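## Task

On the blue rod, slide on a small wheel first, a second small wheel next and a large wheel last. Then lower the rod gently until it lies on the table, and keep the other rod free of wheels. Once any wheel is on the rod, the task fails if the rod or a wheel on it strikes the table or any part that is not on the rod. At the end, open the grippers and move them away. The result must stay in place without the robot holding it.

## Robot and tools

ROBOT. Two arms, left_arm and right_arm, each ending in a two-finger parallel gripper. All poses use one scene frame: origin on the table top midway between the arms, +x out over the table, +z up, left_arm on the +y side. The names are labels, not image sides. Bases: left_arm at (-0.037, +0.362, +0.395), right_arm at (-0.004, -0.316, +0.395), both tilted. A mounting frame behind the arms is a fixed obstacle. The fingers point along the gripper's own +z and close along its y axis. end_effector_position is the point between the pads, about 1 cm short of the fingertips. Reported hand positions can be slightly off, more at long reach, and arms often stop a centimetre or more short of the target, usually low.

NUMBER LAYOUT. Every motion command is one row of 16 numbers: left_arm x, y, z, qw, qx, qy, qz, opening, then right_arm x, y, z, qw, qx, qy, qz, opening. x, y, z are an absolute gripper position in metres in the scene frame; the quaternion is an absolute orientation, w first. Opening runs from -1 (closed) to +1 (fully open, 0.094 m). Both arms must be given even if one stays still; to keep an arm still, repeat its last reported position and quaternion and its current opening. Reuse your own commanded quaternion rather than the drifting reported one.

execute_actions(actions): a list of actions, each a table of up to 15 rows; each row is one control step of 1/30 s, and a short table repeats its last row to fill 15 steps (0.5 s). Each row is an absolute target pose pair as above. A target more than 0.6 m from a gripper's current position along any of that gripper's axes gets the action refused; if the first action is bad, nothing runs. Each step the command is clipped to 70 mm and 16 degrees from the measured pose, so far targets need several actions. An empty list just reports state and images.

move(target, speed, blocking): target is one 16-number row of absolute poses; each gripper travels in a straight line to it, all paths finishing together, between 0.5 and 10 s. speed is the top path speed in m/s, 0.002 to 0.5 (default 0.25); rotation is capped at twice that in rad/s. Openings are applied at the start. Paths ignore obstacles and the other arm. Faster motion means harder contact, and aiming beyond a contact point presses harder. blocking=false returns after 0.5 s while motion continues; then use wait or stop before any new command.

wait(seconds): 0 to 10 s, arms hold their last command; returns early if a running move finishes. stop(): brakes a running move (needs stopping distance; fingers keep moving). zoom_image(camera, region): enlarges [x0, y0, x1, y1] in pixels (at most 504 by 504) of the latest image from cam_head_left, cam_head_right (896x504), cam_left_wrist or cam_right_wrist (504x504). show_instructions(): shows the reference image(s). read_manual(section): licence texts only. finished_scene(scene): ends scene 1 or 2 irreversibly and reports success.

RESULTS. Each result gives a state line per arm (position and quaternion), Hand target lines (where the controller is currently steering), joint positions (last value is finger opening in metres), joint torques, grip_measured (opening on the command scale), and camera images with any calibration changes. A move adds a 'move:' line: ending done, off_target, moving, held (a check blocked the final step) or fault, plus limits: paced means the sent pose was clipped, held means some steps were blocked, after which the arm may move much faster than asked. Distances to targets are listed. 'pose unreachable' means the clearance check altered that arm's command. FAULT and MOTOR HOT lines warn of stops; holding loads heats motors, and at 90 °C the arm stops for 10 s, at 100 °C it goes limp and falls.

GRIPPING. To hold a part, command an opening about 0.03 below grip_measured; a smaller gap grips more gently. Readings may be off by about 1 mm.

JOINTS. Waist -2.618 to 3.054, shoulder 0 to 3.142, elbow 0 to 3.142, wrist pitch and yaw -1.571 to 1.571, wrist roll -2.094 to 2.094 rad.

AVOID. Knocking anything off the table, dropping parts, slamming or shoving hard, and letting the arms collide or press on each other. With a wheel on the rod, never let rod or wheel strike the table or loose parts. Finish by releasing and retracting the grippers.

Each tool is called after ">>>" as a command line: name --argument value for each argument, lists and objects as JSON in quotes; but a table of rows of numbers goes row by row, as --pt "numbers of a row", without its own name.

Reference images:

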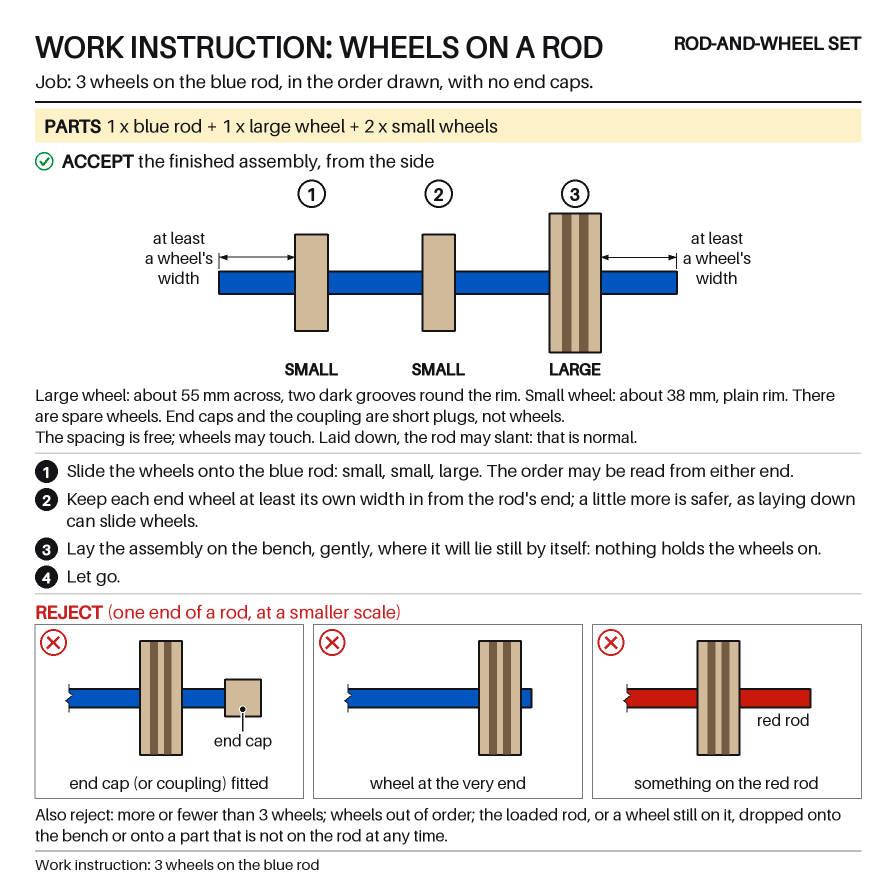

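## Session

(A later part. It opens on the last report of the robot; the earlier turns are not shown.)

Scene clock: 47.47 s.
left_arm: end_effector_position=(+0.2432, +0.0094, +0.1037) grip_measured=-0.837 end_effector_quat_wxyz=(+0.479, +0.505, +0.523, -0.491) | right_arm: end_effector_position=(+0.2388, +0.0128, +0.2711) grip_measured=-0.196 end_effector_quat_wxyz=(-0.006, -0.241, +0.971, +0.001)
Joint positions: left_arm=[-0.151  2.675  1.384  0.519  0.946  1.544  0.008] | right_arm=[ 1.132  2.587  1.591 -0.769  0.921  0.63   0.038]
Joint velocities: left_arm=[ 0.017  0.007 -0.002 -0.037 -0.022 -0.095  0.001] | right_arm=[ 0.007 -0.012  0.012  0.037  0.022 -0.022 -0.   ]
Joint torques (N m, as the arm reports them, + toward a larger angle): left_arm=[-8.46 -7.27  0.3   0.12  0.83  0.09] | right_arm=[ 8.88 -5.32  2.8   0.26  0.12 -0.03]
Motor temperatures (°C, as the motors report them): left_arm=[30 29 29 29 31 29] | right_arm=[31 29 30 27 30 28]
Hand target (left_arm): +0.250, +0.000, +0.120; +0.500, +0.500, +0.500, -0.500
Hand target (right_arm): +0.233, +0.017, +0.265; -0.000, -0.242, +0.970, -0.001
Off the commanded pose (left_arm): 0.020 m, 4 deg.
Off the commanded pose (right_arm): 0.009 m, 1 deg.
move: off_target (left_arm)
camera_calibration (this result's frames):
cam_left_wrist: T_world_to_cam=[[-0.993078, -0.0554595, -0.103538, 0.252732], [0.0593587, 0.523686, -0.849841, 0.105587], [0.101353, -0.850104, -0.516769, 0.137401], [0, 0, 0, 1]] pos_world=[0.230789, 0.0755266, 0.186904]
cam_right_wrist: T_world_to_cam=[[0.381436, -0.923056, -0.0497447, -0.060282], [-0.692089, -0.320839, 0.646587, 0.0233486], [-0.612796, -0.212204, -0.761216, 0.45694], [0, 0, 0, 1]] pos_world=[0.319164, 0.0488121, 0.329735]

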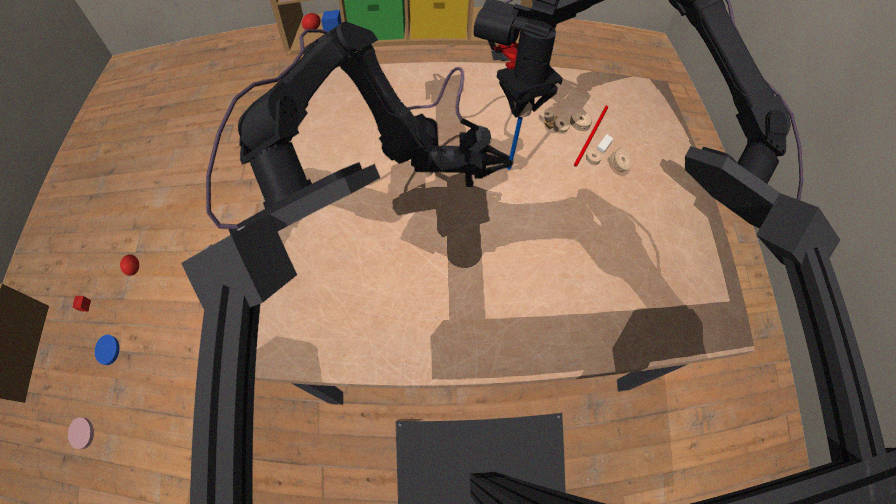

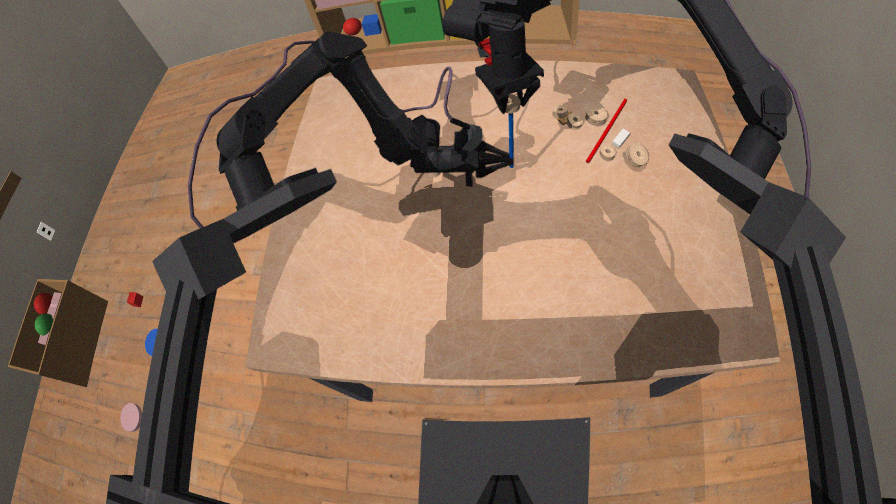

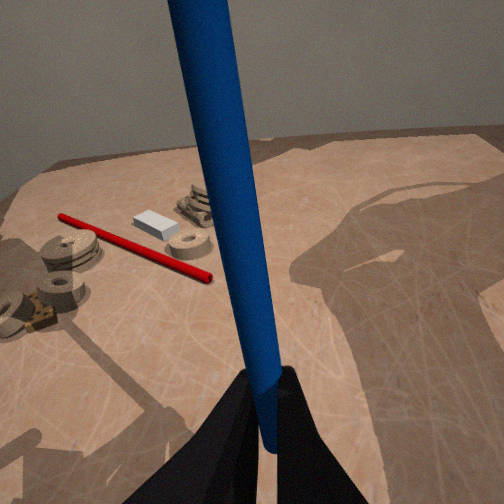

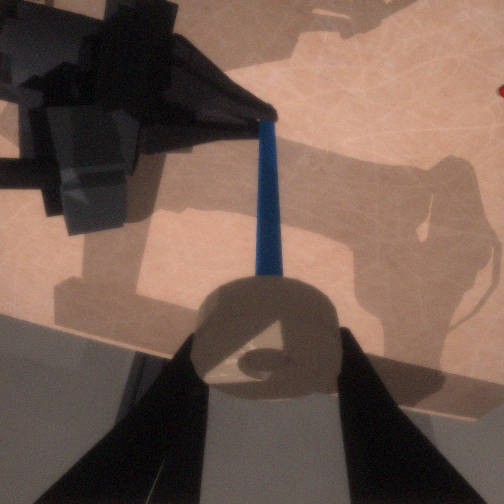

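>>> move --target '[0.25,0.0,0.12,0.5,0.5,0.5,-0.5,-0.9, 0.235,0.012,0.30,0,0.515,0.857,0,-0.3]' --speed 0.2

Scene clock: 52.13 s.
left_arm: end_effector_position=(+0.2428, +0.0080, +0.1069) grip_measured=-0.837 end_effector_quat_wxyz=(+0.482, +0.504, +0.519, -0.494) | right_arm: end_effector_position=(+0.2358, +0.0066, +0.2856) grip_measured=-0.196 end_effector_quat_wxyz=(-0.016, +0.482, +0.876, +0.028)
Joint positions: left_arm=[-0.154  2.675  1.384  0.519  0.957  1.546  0.008] | right_arm=[ 1.155  2.489  1.458 -0.66   0.898  2.078  0.038]
Joint velocities: left_arm=[ 0.002  0.007  0.002 -0.037  0.037  0.007  0.001] | right_arm=[-0.007  0.002 -0.017  0.081  0.022  0.081  0.001]
Joint torques (N m, as the arm reports them, + toward a larger angle): left_arm=[-8.23 -7.36  0.39  0.13  0.71  0.05] | right_arm=[10.42 -7.43  2.49  0.06 -0.08  0.05]
Motor temperatures (°C, as the motors report them): left_arm=[30 29 29 29 31 29] | right_arm=[32 29 30 27 30 28]
Hand target (left_arm): +0.250, +0.000, +0.120; +0.500, +0.500, +0.500, -0.500
Hand target (right_arm): +0.235, +0.011, +0.299; -0.016, +0.482, +0.875, +0.046
Off the commanded pose (left_arm): 0.017 m, 3 deg.
Off the commanded pose (right_arm): 0.015 m, 6 deg.
joint sent to its limit (right arm) — the command would take joint 6 (wrist roll) past its upper limit, so that joint was sent only as far as its limit.
move: off_target (left_arm, right_arm)
camera_calibration (this result's frames):
cam_left_wrist: T_world_to_cam=[[-0.992892, -0.0547843, -0.105658, 0.252827], [0.0628709, 0.512354, -0.85647, 0.108935], [0.101055, -0.857025, -0.505268, 0.136783], [0, 0, 0, 1]] pos_world=[0.230359, 0.0752641, 0.189125]
cam_right_wrist: T_world_to_cam=[[-0.890327, -0.449248, -0.0741271, 0.239548], [-0.374946, 0.631014, 0.679144, -0.0804902], [-0.258329, 0.632454, -0.730252, 0.3668], [0, 0, 0, 1]] pos_world=[0.277852, -0.0735771, 0.340278]

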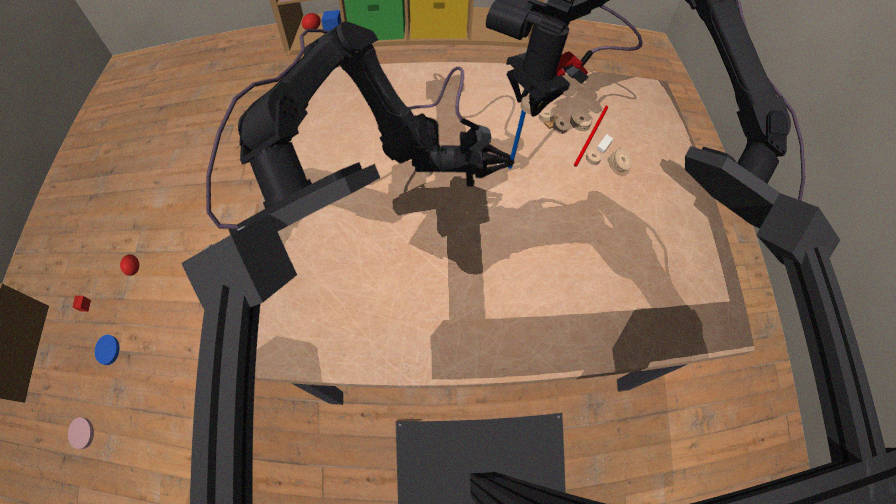

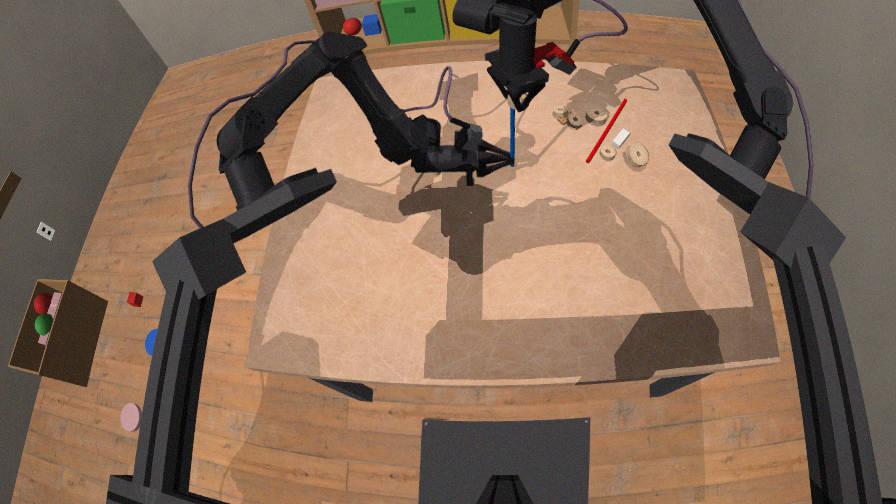

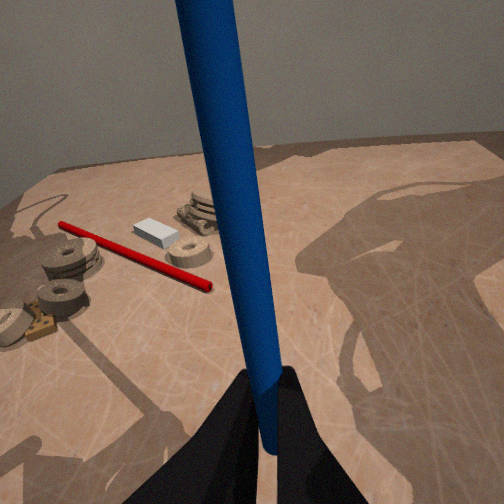

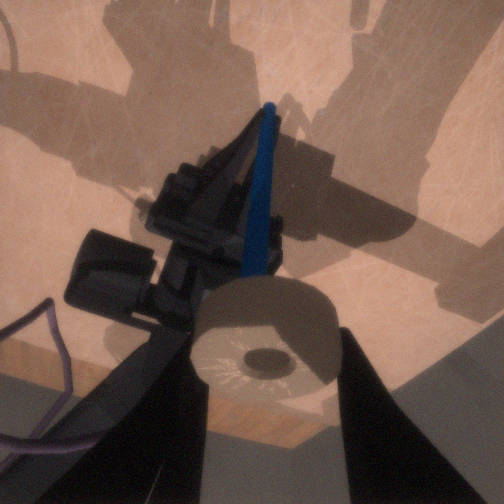

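>>> move --target '[0.25,0.0,0.12,0.5,0.5,0.5,-0.5,-0.9, 0.24,0.016,0.288,0,-0.242,0.970,0,-0.3]' --speed 0.2

Scene clock: 56.53 s.
left_arm: end_effector_position=(+0.2429, +0.0081, +0.1067) grip_measured=-0.837 end_effector_quat_wxyz=(+0.482, +0.504, +0.519, -0.494) | right_arm: end_effector_position=(+0.2401, +0.0105, +0.2807) grip_measured=-0.196 end_effector_quat_wxyz=(-0.011, -0.229, +0.973, +0.001)
Joint positions: left_arm=[-0.154  2.675  1.384  0.519  0.957  1.546  0.008] | right_arm=[ 1.145  2.574  1.606 -0.823  0.91   0.682  0.038]
Joint velocities: left_arm=[ 0.012  0.022  0.002 -0.081  0.007 -0.022 -0.   ] | right_arm=[-0.012 -0.007 -0.002 -0.125 -0.007  0.007  0.001]
Joint torques (N m, as the arm reports them, + toward a larger angle): left_arm=[-8.25 -7.31  0.38  0.11  0.73  0.05] | right_arm=[ 9.99 -5.8   5.54 -0.27  0.15 -0.06]
Motor temperatures (°C, as the motors report them): left_arm=[30 29 29 29 31 29] | right_arm=[32 29 31 27 30 28]
Hand target (left_arm): +0.250, +0.000, +0.120; +0.500, +0.500, +0.500, -0.500
Hand target (right_arm): +0.240, +0.016, +0.288; +0.000, -0.242, +0.970, +0.001
Off the commanded pose (left_arm): 0.017 m, 3 deg.
Off the commanded pose (right_arm): 0.009 m, 2 deg.
move: off_target (left_arm)
camera_calibration (this result's frames):
cam_left_wrist: T_world_to_cam=[[-0.992856, -0.0549601, -0.105908, 0.252877], [0.0629682, 0.512602, -0.856314, 0.108701], [0.101352, -0.856866, -0.505479, 0.13678], [0, 0, 0, 1]] pos_world=[0.230363, 0.0753801, 0.189004]
cam_right_wrist: T_world_to_cam=[[0.358931, -0.931931, -0.0517036, -0.0563772], [-0.693131, -0.303237, 0.653924, 0.0152686], [-0.625091, -0.198876, -0.754791, 0.465604], [0, 0, 0, 1]] pos_world=[0.321863, 0.0446879, 0.338534]

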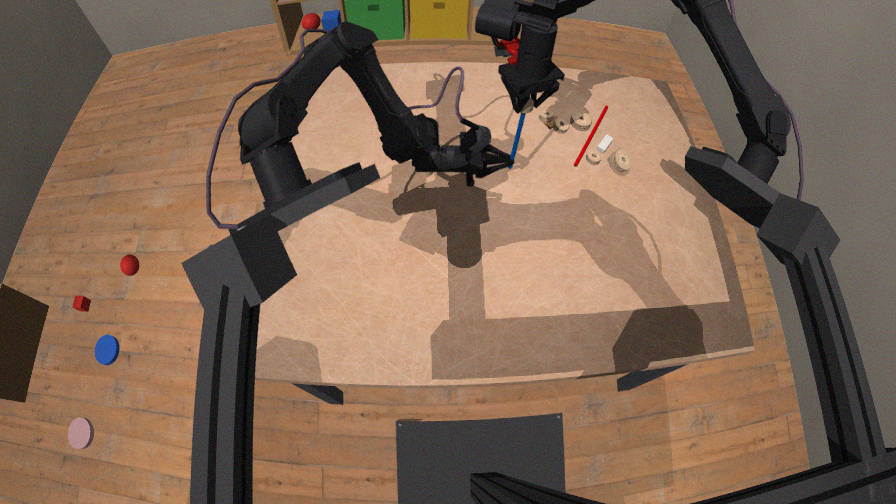

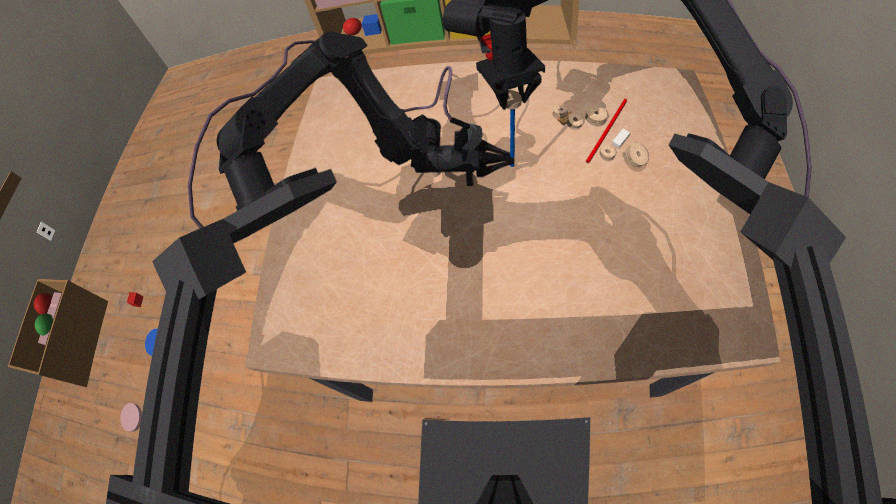

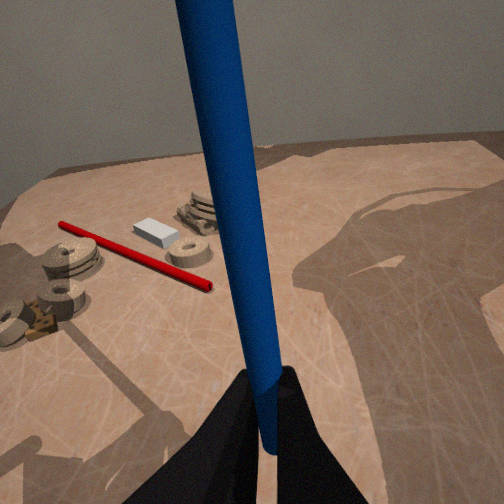

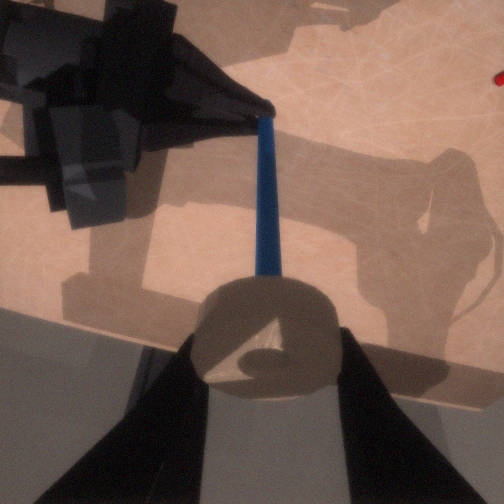

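>>> move --target '[0.25,0.0,0.12,0.5,0.5,0.5,-0.5,-0.9, 0.24,0.015,0.262,0,-0.242,0.970,0,-0.3]' --speed 0.03

Scene clock: 57.73 s.
left_arm: end_effector_position=(+0.2431, +0.0094, +0.1017) grip_measured=-0.837 end_effector_quat_wxyz=(+0.476, +0.509, +0.526, -0.488) | right_arm: end_effector_position=(+0.2492, +0.0139, +0.2702) grip_measured=-0.196 end_effector_quat_wxyz=(-0.004, -0.232, +0.973, +0.007)
Joint positions: left_arm=[-0.151  2.675  1.384  0.519  0.934  1.546  0.008] | right_arm=[ 1.116  2.574  1.6   -0.75   0.919  0.605  0.038]
Joint velocities: left_arm=[-0.002  0.007 -0.012 -0.125 -0.022  0.051  0.001] | right_arm=[-0.007  0.002 -0.061  0.051  0.007 -0.081 -0.001]
Joint torques (N m, as the arm reports them, + toward a larger angle): left_arm=[-8.61 -7.24  0.39  0.11  0.95  0.05] | right_arm=[ 8.84 -4.99  2.38  0.16  0.09 -0.03]
Motor temperatures (°C, as the motors report them): left_arm=[30 29 29 29 31 29] | right_arm=[32 29 31 27 30 28]
Hand target (left_arm): +0.250, +0.000, +0.120; +0.500, +0.500, +0.500, -0.500
Hand target (right_arm): +0.240, +0.014, +0.262; -0.001, -0.242, +0.970, -0.001
Off the commanded pose (left_arm): 0.022 m, 4 deg.
Off the commanded pose (right_arm): 0.012 m, 1 deg.
move: off_target (left_arm, right_arm)
camera_calibration (this result's frames):
cam_left_wrist: T_world_to_cam=[[-0.992852, -0.053794, -0.106542, 0.252711], [0.0615818, 0.533774, -0.843382, 0.10257], [0.102238, -0.843915, -0.526645, 0.137084], [0, 0, 0, 1]] pos_world=[0.230573, 0.0745324, 0.185625]
cam_right_wrist: T_world_to_cam=[[0.365501, -0.928768, -0.061628, -0.0560671], [-0.698077, -0.317308, 0.641876, 0.0341521], [-0.615709, -0.191585, -0.764328, 0.464069], [0, 0, 0, 1]] pos_world=[0.330065, 0.0476721, 0.329324]

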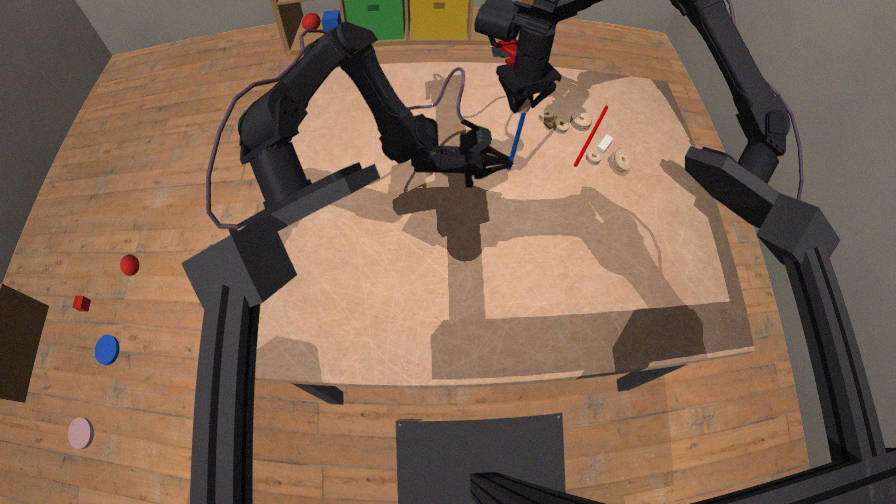

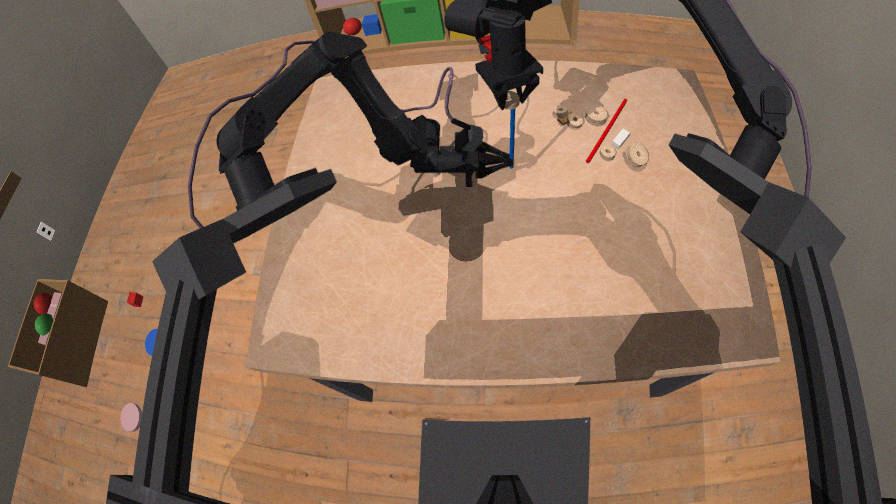

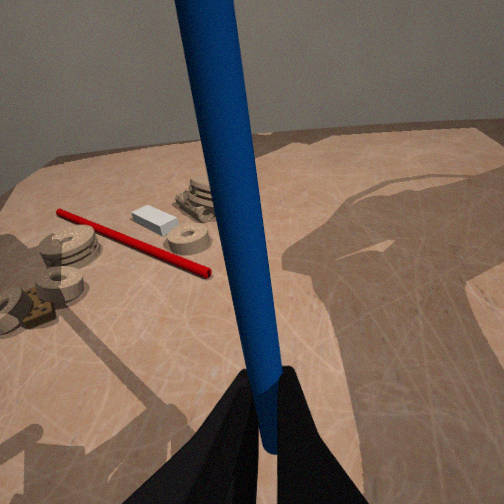

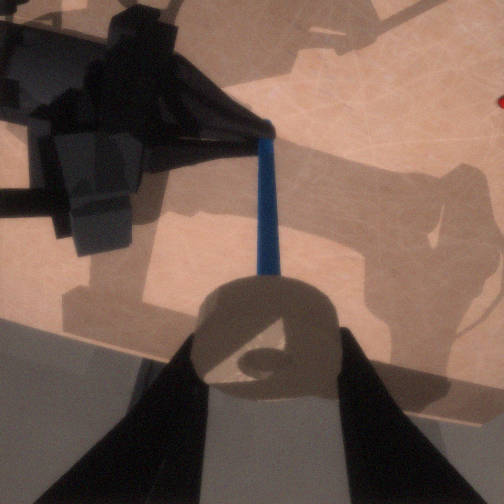

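>>> move --target '[0.25,0.0,0.12,0.5,0.5,0.5,-0.5,-0.9, 0.236,0.014,0.31,0,-0.242,0.970,0,-0.3]' --speed 0.08

>>> move --target '[0.25,0.0,0.12,0.5,0.5,0.5,-0.5,-0.9, 0.237,0.016,0.255,0,-0.242,0.970,0,-0.3]' --speed 0.04

Scene clock: 59.00 s.
left_arm: end_effector_position=(+0.2428, +0.0080, +0.1068) grip_measured=-0.837 end_effector_quat_wxyz=(+0.483, +0.504, +0.519, -0.494) | right_arm: end_effector_position=(+0.2336, +0.0078, +0.2980) grip_measured=-0.196 end_effector_quat_wxyz=(-0.007, -0.243, +0.970, -0.009)
Joint positions: left_arm=[-0.154  2.675  1.384  0.519  0.957  1.547  0.008] | right_arm=[ 1.191  2.574  1.622 -0.912  0.918  0.74   0.038]
Joint velocities: left_arm=[ 0.002 -0.002  0.002  0.022 -0.051 -0.022  0.   ] | right_arm=[ 0.002 -0.012 -0.007  0.037 -0.007 -0.007  0.   ]
Joint torques (N m, as the arm reports them, + toward a larger angle): left_arm=[-8.14 -7.33  0.37  0.12  0.73  0.04] | right_arm=[10.04 -6.87  5.87 -0.32 -0.05  0.12]
Motor temperatures (°C, as the motors report them): left_arm=[30 29 29 29 31 29] | right_arm=[32 29 31 27 30 28]
Hand target (left_arm): +0.250, +0.000, +0.120; +0.500, +0.500, +0.500, -0.500
Hand target (right_arm): +0.236, +0.014, +0.310; +0.001, -0.242, +0.970, -0.000
Off the commanded pose (left_arm): 0.017 m, 3 deg.
Off the commanded pose (right_arm): 0.014 m, 1 deg.
move: off_target (left_arm, right_arm)
camera_calibration (this result's frames):
cam_left_wrist: T_world_to_cam=[[-0.992774, -0.0546904, -0.106813, 0.252914], [0.0638763, 0.51268, -0.8562, 0.1086], [0.101587, -0.856836, -0.505482, 0.136644], [0, 0, 0, 1]] pos_world=[0.230268, 0.0752362, 0.189069]
cam_right_wrist: T_world_to_cam=[[0.385041, -0.922357, -0.0316402, -0.0678253], [-0.693543, -0.311801, 0.649445, 0.000161819], [-0.608885, -0.228119, -0.75975, 0.471932], [0, 0, 0, 1]] pos_world=[0.31358, 0.0451482, 0.3563]

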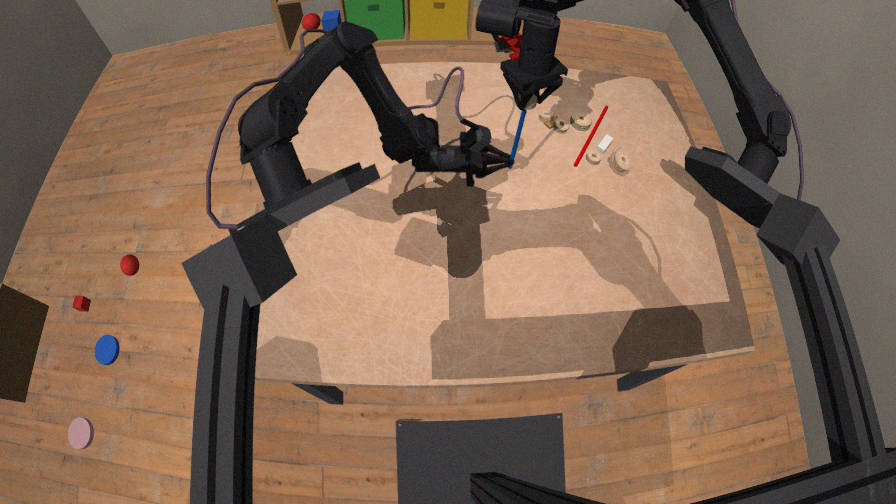

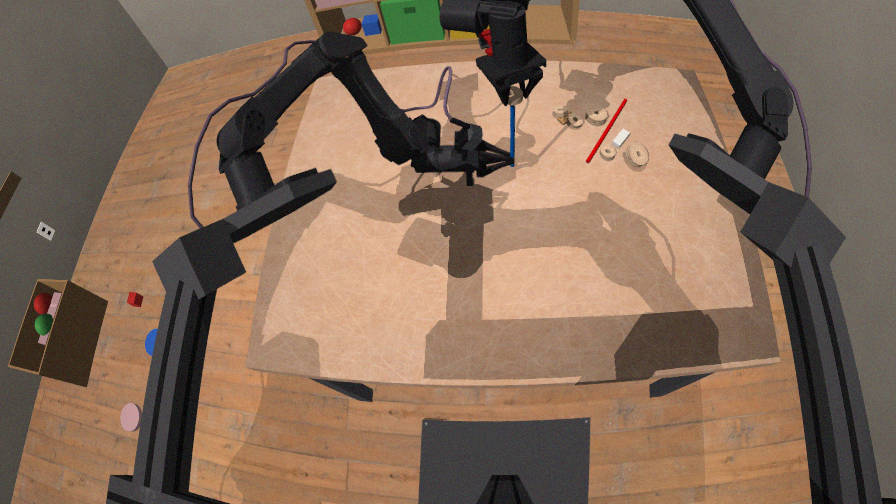

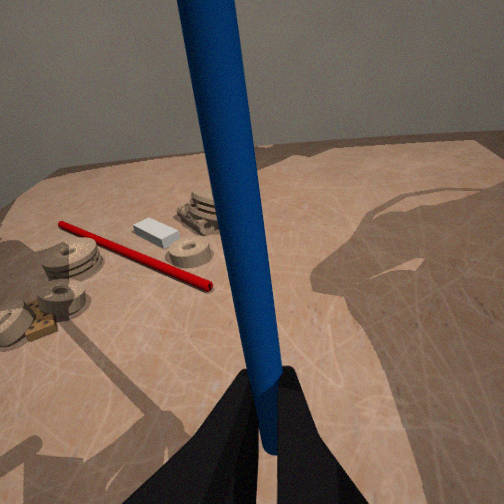

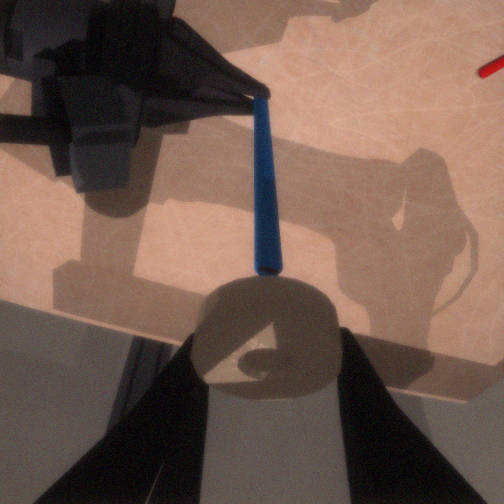

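Scene clock: 60.43 s.
left_arm: end_effector_position=(+0.2432, +0.0100, +0.0972) grip_measured=-0.837 end_effector_quat_wxyz=(+0.470, +0.515, +0.532, -0.481) | right_arm: end_effector_position=(+0.2442, +0.0140, +0.2652) grip_measured=-0.196 end_effector_quat_wxyz=(-0.004, -0.240, +0.971, +0.004)
Joint positions: left_arm=[-0.15   2.675  1.384  0.519  0.91   1.547  0.008] | right_arm=[ 1.114  2.585  1.587 -0.73   0.923  0.591  0.038]
Joint velocities: left_arm=[-0.007 -0.007  0.007 -0.007  0.022  0.037 -0.   ] | right_arm=[ 0.007 -0.022 -0.012  0.022  0.051 -0.037  0.   ]
Joint torques (N m, as the arm reports them, + toward a larger angle): left_arm=[-8.47 -7.26  0.37  0.1   1.07  0.05] | right_arm=[ 8.22 -5.    2.47  0.28  0.14 -0.09]
Motor temperatures (°C, as the motors report them): left_arm=[30 29 29 29 31 29] | right_arm=[32 29 31 27 30 28]
Hand target (left_arm): +0.250, +0.001, +0.120; +0.499, +0.500, +0.501, -0.499
Hand target (right_arm): +0.237, +0.016, +0.256; -0.001, -0.242, +0.970, -0.000
Off the commanded pose (left_arm): 0.026 m, 6 deg.
Off the commanded pose (right_arm): 0.013 m, 1 deg.
move: off_target (left_arm, right_arm)
camera_calibration (this result's frames):
cam_left_wrist: T_world_to_cam=[[-0.992798, -0.0514957, -0.108166, 0.252447], [0.0617122, 0.554045, -0.830197, 0.0969372], [0.10268, -0.830893, -0.546877, 0.136988], [0, 0, 0, 1]] pos_world=[0.23058, 0.0731145, 0.182698]
cam_right_wrist: T_world_to_cam=[[0.379696, -0.923387, -0.0564555, -0.0594019], [-0.694336, -0.324774, 0.642199, 0.0330177], [-0.611334, -0.204641, -0.764456, 0.456422], [0, 0, 0, 1]] pos_world=[0.324506, 0.0492751, 0.324357]

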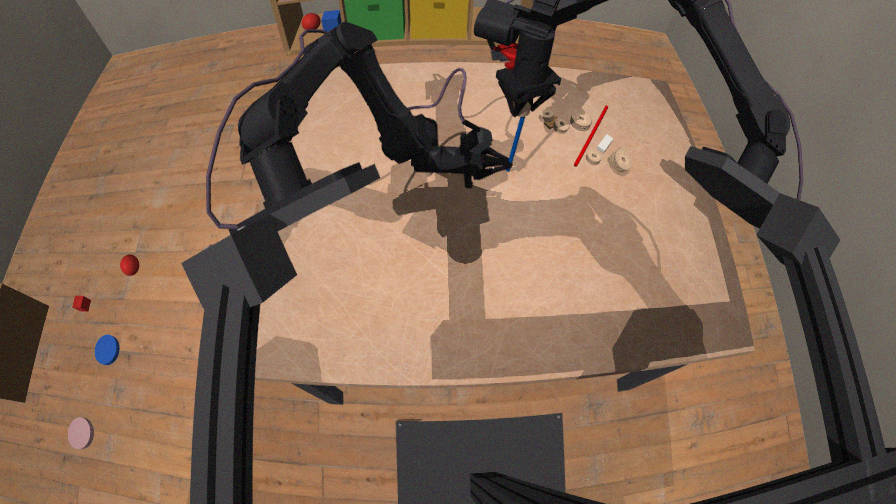

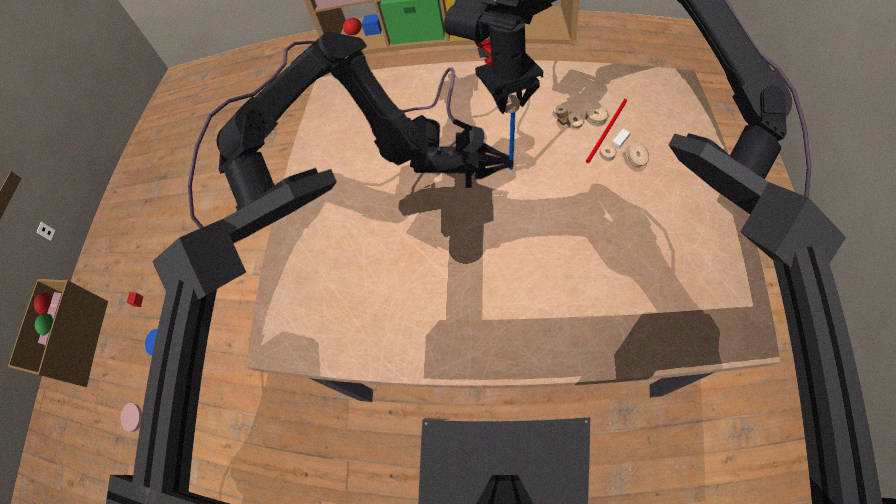

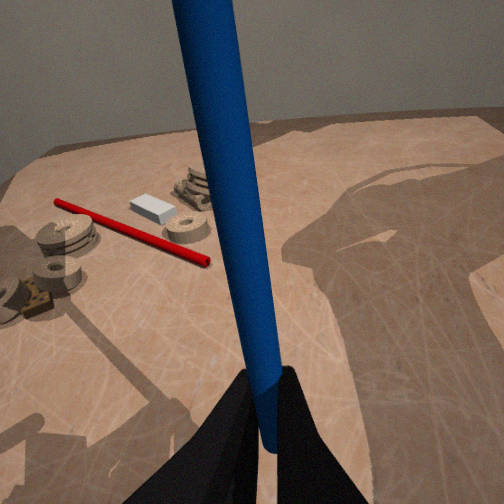

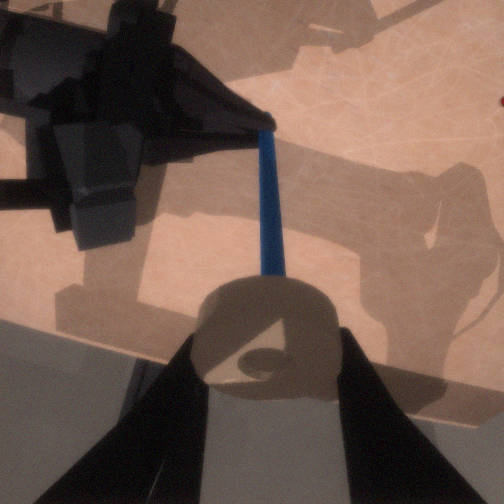

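>>> move --target '[0.25,0.0,0.12,0.5,0.5,0.5,-0.5,-0.9, 0.23,0.011,0.31,0,-0.242,0.970,0,-0.3]' --speed 0.08

>>> move --target '[0.25,0.0,0.12,0.5,0.5,0.5,-0.5,-0.9, 0.23,0.013,0.26,0,-0.242,0.970,0,-0.3]' --speed 0.04

Scene clock: 62.03 s.
left_arm: end_effector_position=(+0.2428, +0.0079, +0.1069) grip_measured=-0.837 end_effector_quat_wxyz=(+0.483, +0.504, +0.519, -0.494) | right_arm: end_effector_position=(+0.2207, +0.0042, +0.2922) grip_measured=-0.196 end_effector_quat_wxyz=(-0.011, -0.251, +0.968, -0.015)
Joint positions: left_arm=[-0.155  2.675  1.384  0.519  0.956  1.547  0.008] | right_arm=[ 1.195  2.585  1.587 -0.896  0.916  0.749  0.038]
Joint velocities: left_arm=[-0.002 -0.007 -0.012  0.022 -0.007 -0.022 -0.002] | right_arm=[-0.007 -0.007  0.002 -0.066  0.022 -0.022  0.   ]
Joint torques (N m, as the arm reports them, + toward a larger angle): left_arm=[-8.18 -7.32  0.39  0.11  0.72  0.04] | right_arm=[ 9.87 -8.    5.69 -0.35 -0.03  0.11]
Motor temperatures (°C, as the motors report them): left_arm=[30 29 29 29 31 29] | right_arm=[32 29 31 27 30 28]
Hand target (left_arm): +0.250, +0.000, +0.120; +0.500, +0.500, +0.500, -0.500
Hand target (right_arm): +0.230, +0.010, +0.309; +0.000, -0.242, +0.970, +0.000
Off the commanded pose (left_arm): 0.017 m, 3 deg.
Off the commanded pose (right_arm): 0.021 m, 2 deg.
move: off_target (left_arm, right_arm)
camera_calibration (this result's frames):
cam_left_wrist: T_world_to_cam=[[-0.992731, -0.0544383, -0.107339, 0.25292], [0.0644491, 0.512758, -0.856111, 0.108583], [0.101644, -0.856806, -0.505522, 0.136554], [0, 0, 0, 1]] pos_world=[0.230204, 0.0750922, 0.189139]
cam_right_wrist: T_world_to_cam=[[0.400556, -0.916025, -0.0212772, -0.0728494], [-0.684459, -0.314574, 0.657692, -0.0105726], [-0.609156, -0.248879, -0.752986, 0.456963], [0, 0, 0, 1]] pos_world=[0.300306, 0.0436709, 0.34949]

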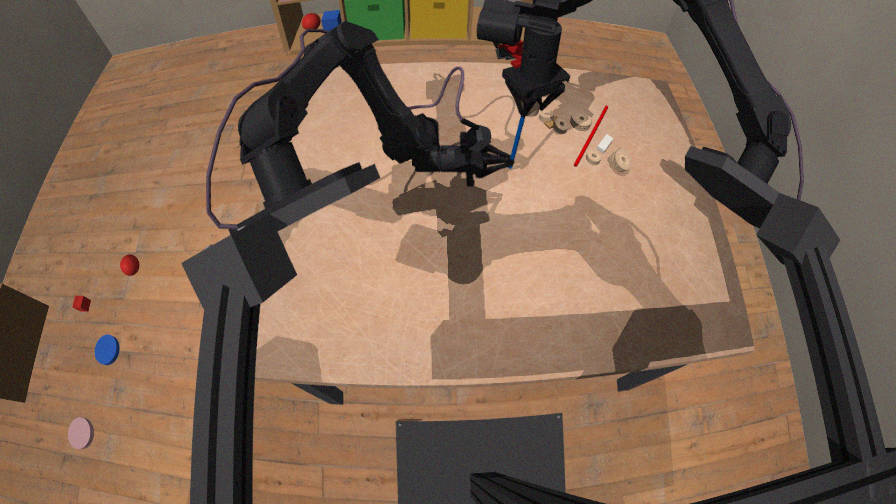

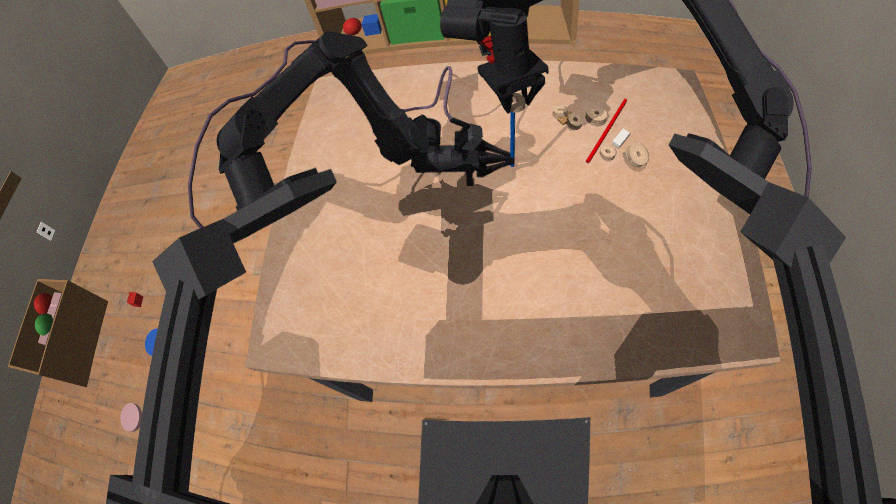

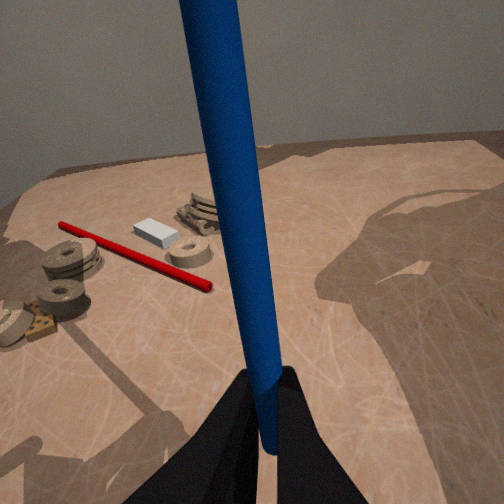

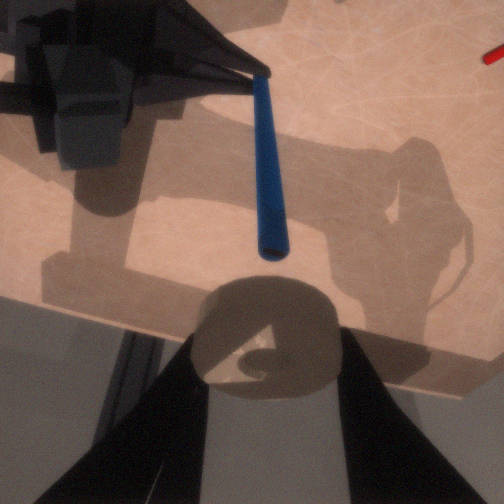

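Scene clock: 63.23 s.
left_arm: end_effector_position=(+0.2431, +0.0088, +0.1058) grip_measured=-0.837 end_effector_quat_wxyz=(+0.483, +0.504, +0.520, -0.493) | right_arm: end_effector_position=(+0.2355, +0.0097, +0.2613) grip_measured=-0.196 end_effector_quat_wxyz=(-0.010, -0.234, +0.972, +0.001)
Joint positions: left_arm=[-0.152  2.675  1.384  0.519  0.956  1.548  0.008] | right_arm=[ 1.113  2.585  1.557 -0.719  0.918  0.618  0.038]
Joint velocities: left_arm=[-0.002  0.012  0.002 -0.066 -0.007  0.037 -0.001] | right_arm=[ 0.007 -0.007 -0.007  0.007  0.007 -0.037 -0.001]
Joint torques (N m, as the arm reports them, + toward a larger angle): left_arm=[-8.47 -7.3   0.36  0.12  0.75  0.02] | right_arm=[ 9.22 -5.69  2.68  0.1   0.13 -0.02]
Motor temperatures (°C, as the motors report them): left_arm=[30 29 29 29 31 29] | right_arm=[32 29 31 27 30 28]
Hand target (left_arm): +0.250, +0.000, +0.120; +0.500, +0.500, +0.500, -0.500
Hand target (right_arm): +0.230, +0.013, +0.260; -0.001, -0.242, +0.970, -0.000
Off the commanded pose (left_arm): 0.018 m, 3 deg.
Off the commanded pose (right_arm): 0.007 m, 2 deg.
move: off_target (left_arm)
camera_calibration (this result's frames):
cam_left_wrist: T_world_to_cam=[[-0.992633, -0.0556915, -0.107598, 0.25314], [0.0637867, 0.514821, -0.854921, 0.107195], [0.103006, -0.855487, -0.507476, 0.136724], [0, 0, 0, 1]] pos_world=[0.230354, 0.0758765, 0.188265]
cam_right_wrist: T_world_to_cam=[[0.367856, -0.928423, -0.0520811, -0.0585826], [-0.691825, -0.310676, 0.651812, 0.0248591], [-0.621338, -0.203742, -0.75659, 0.447534], [0, 0, 0, 1]] pos_world=[0.316818, 0.0445151, 0.319345]

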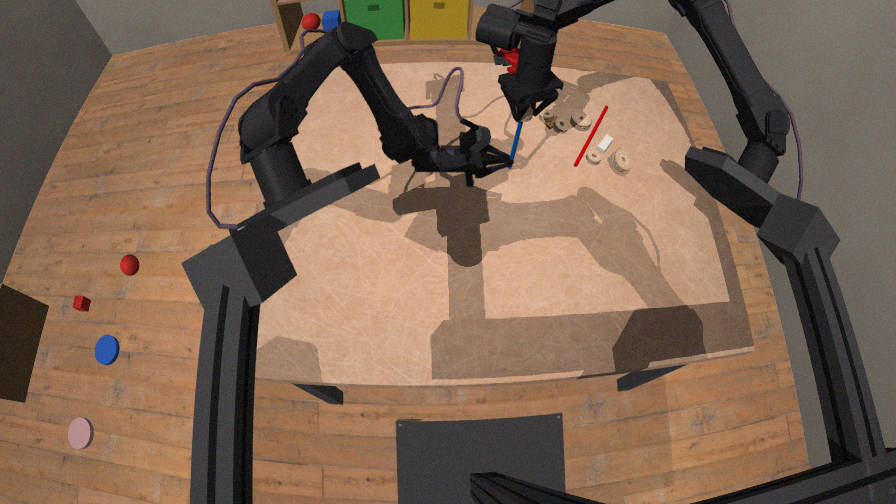

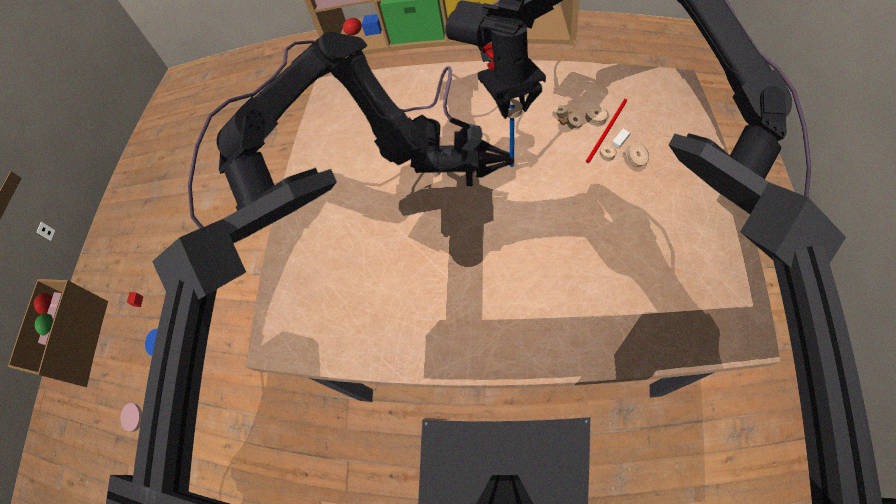

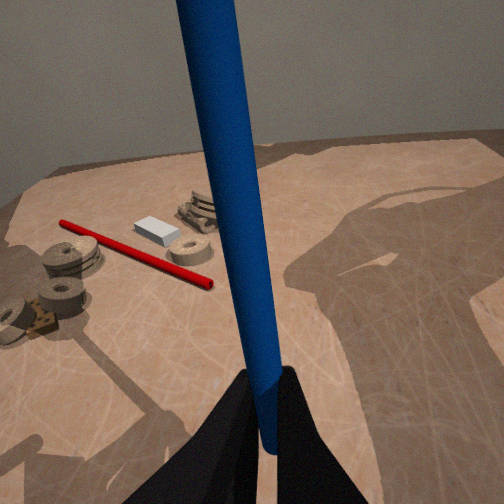

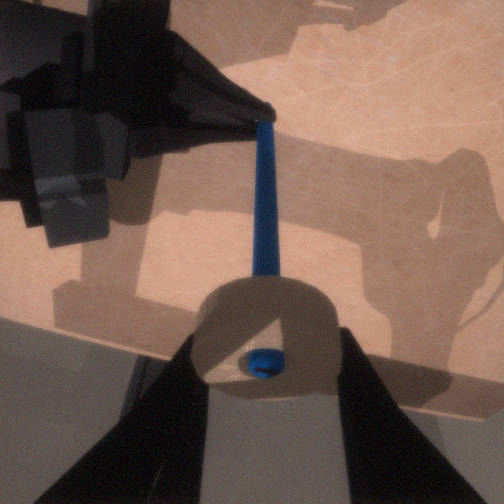

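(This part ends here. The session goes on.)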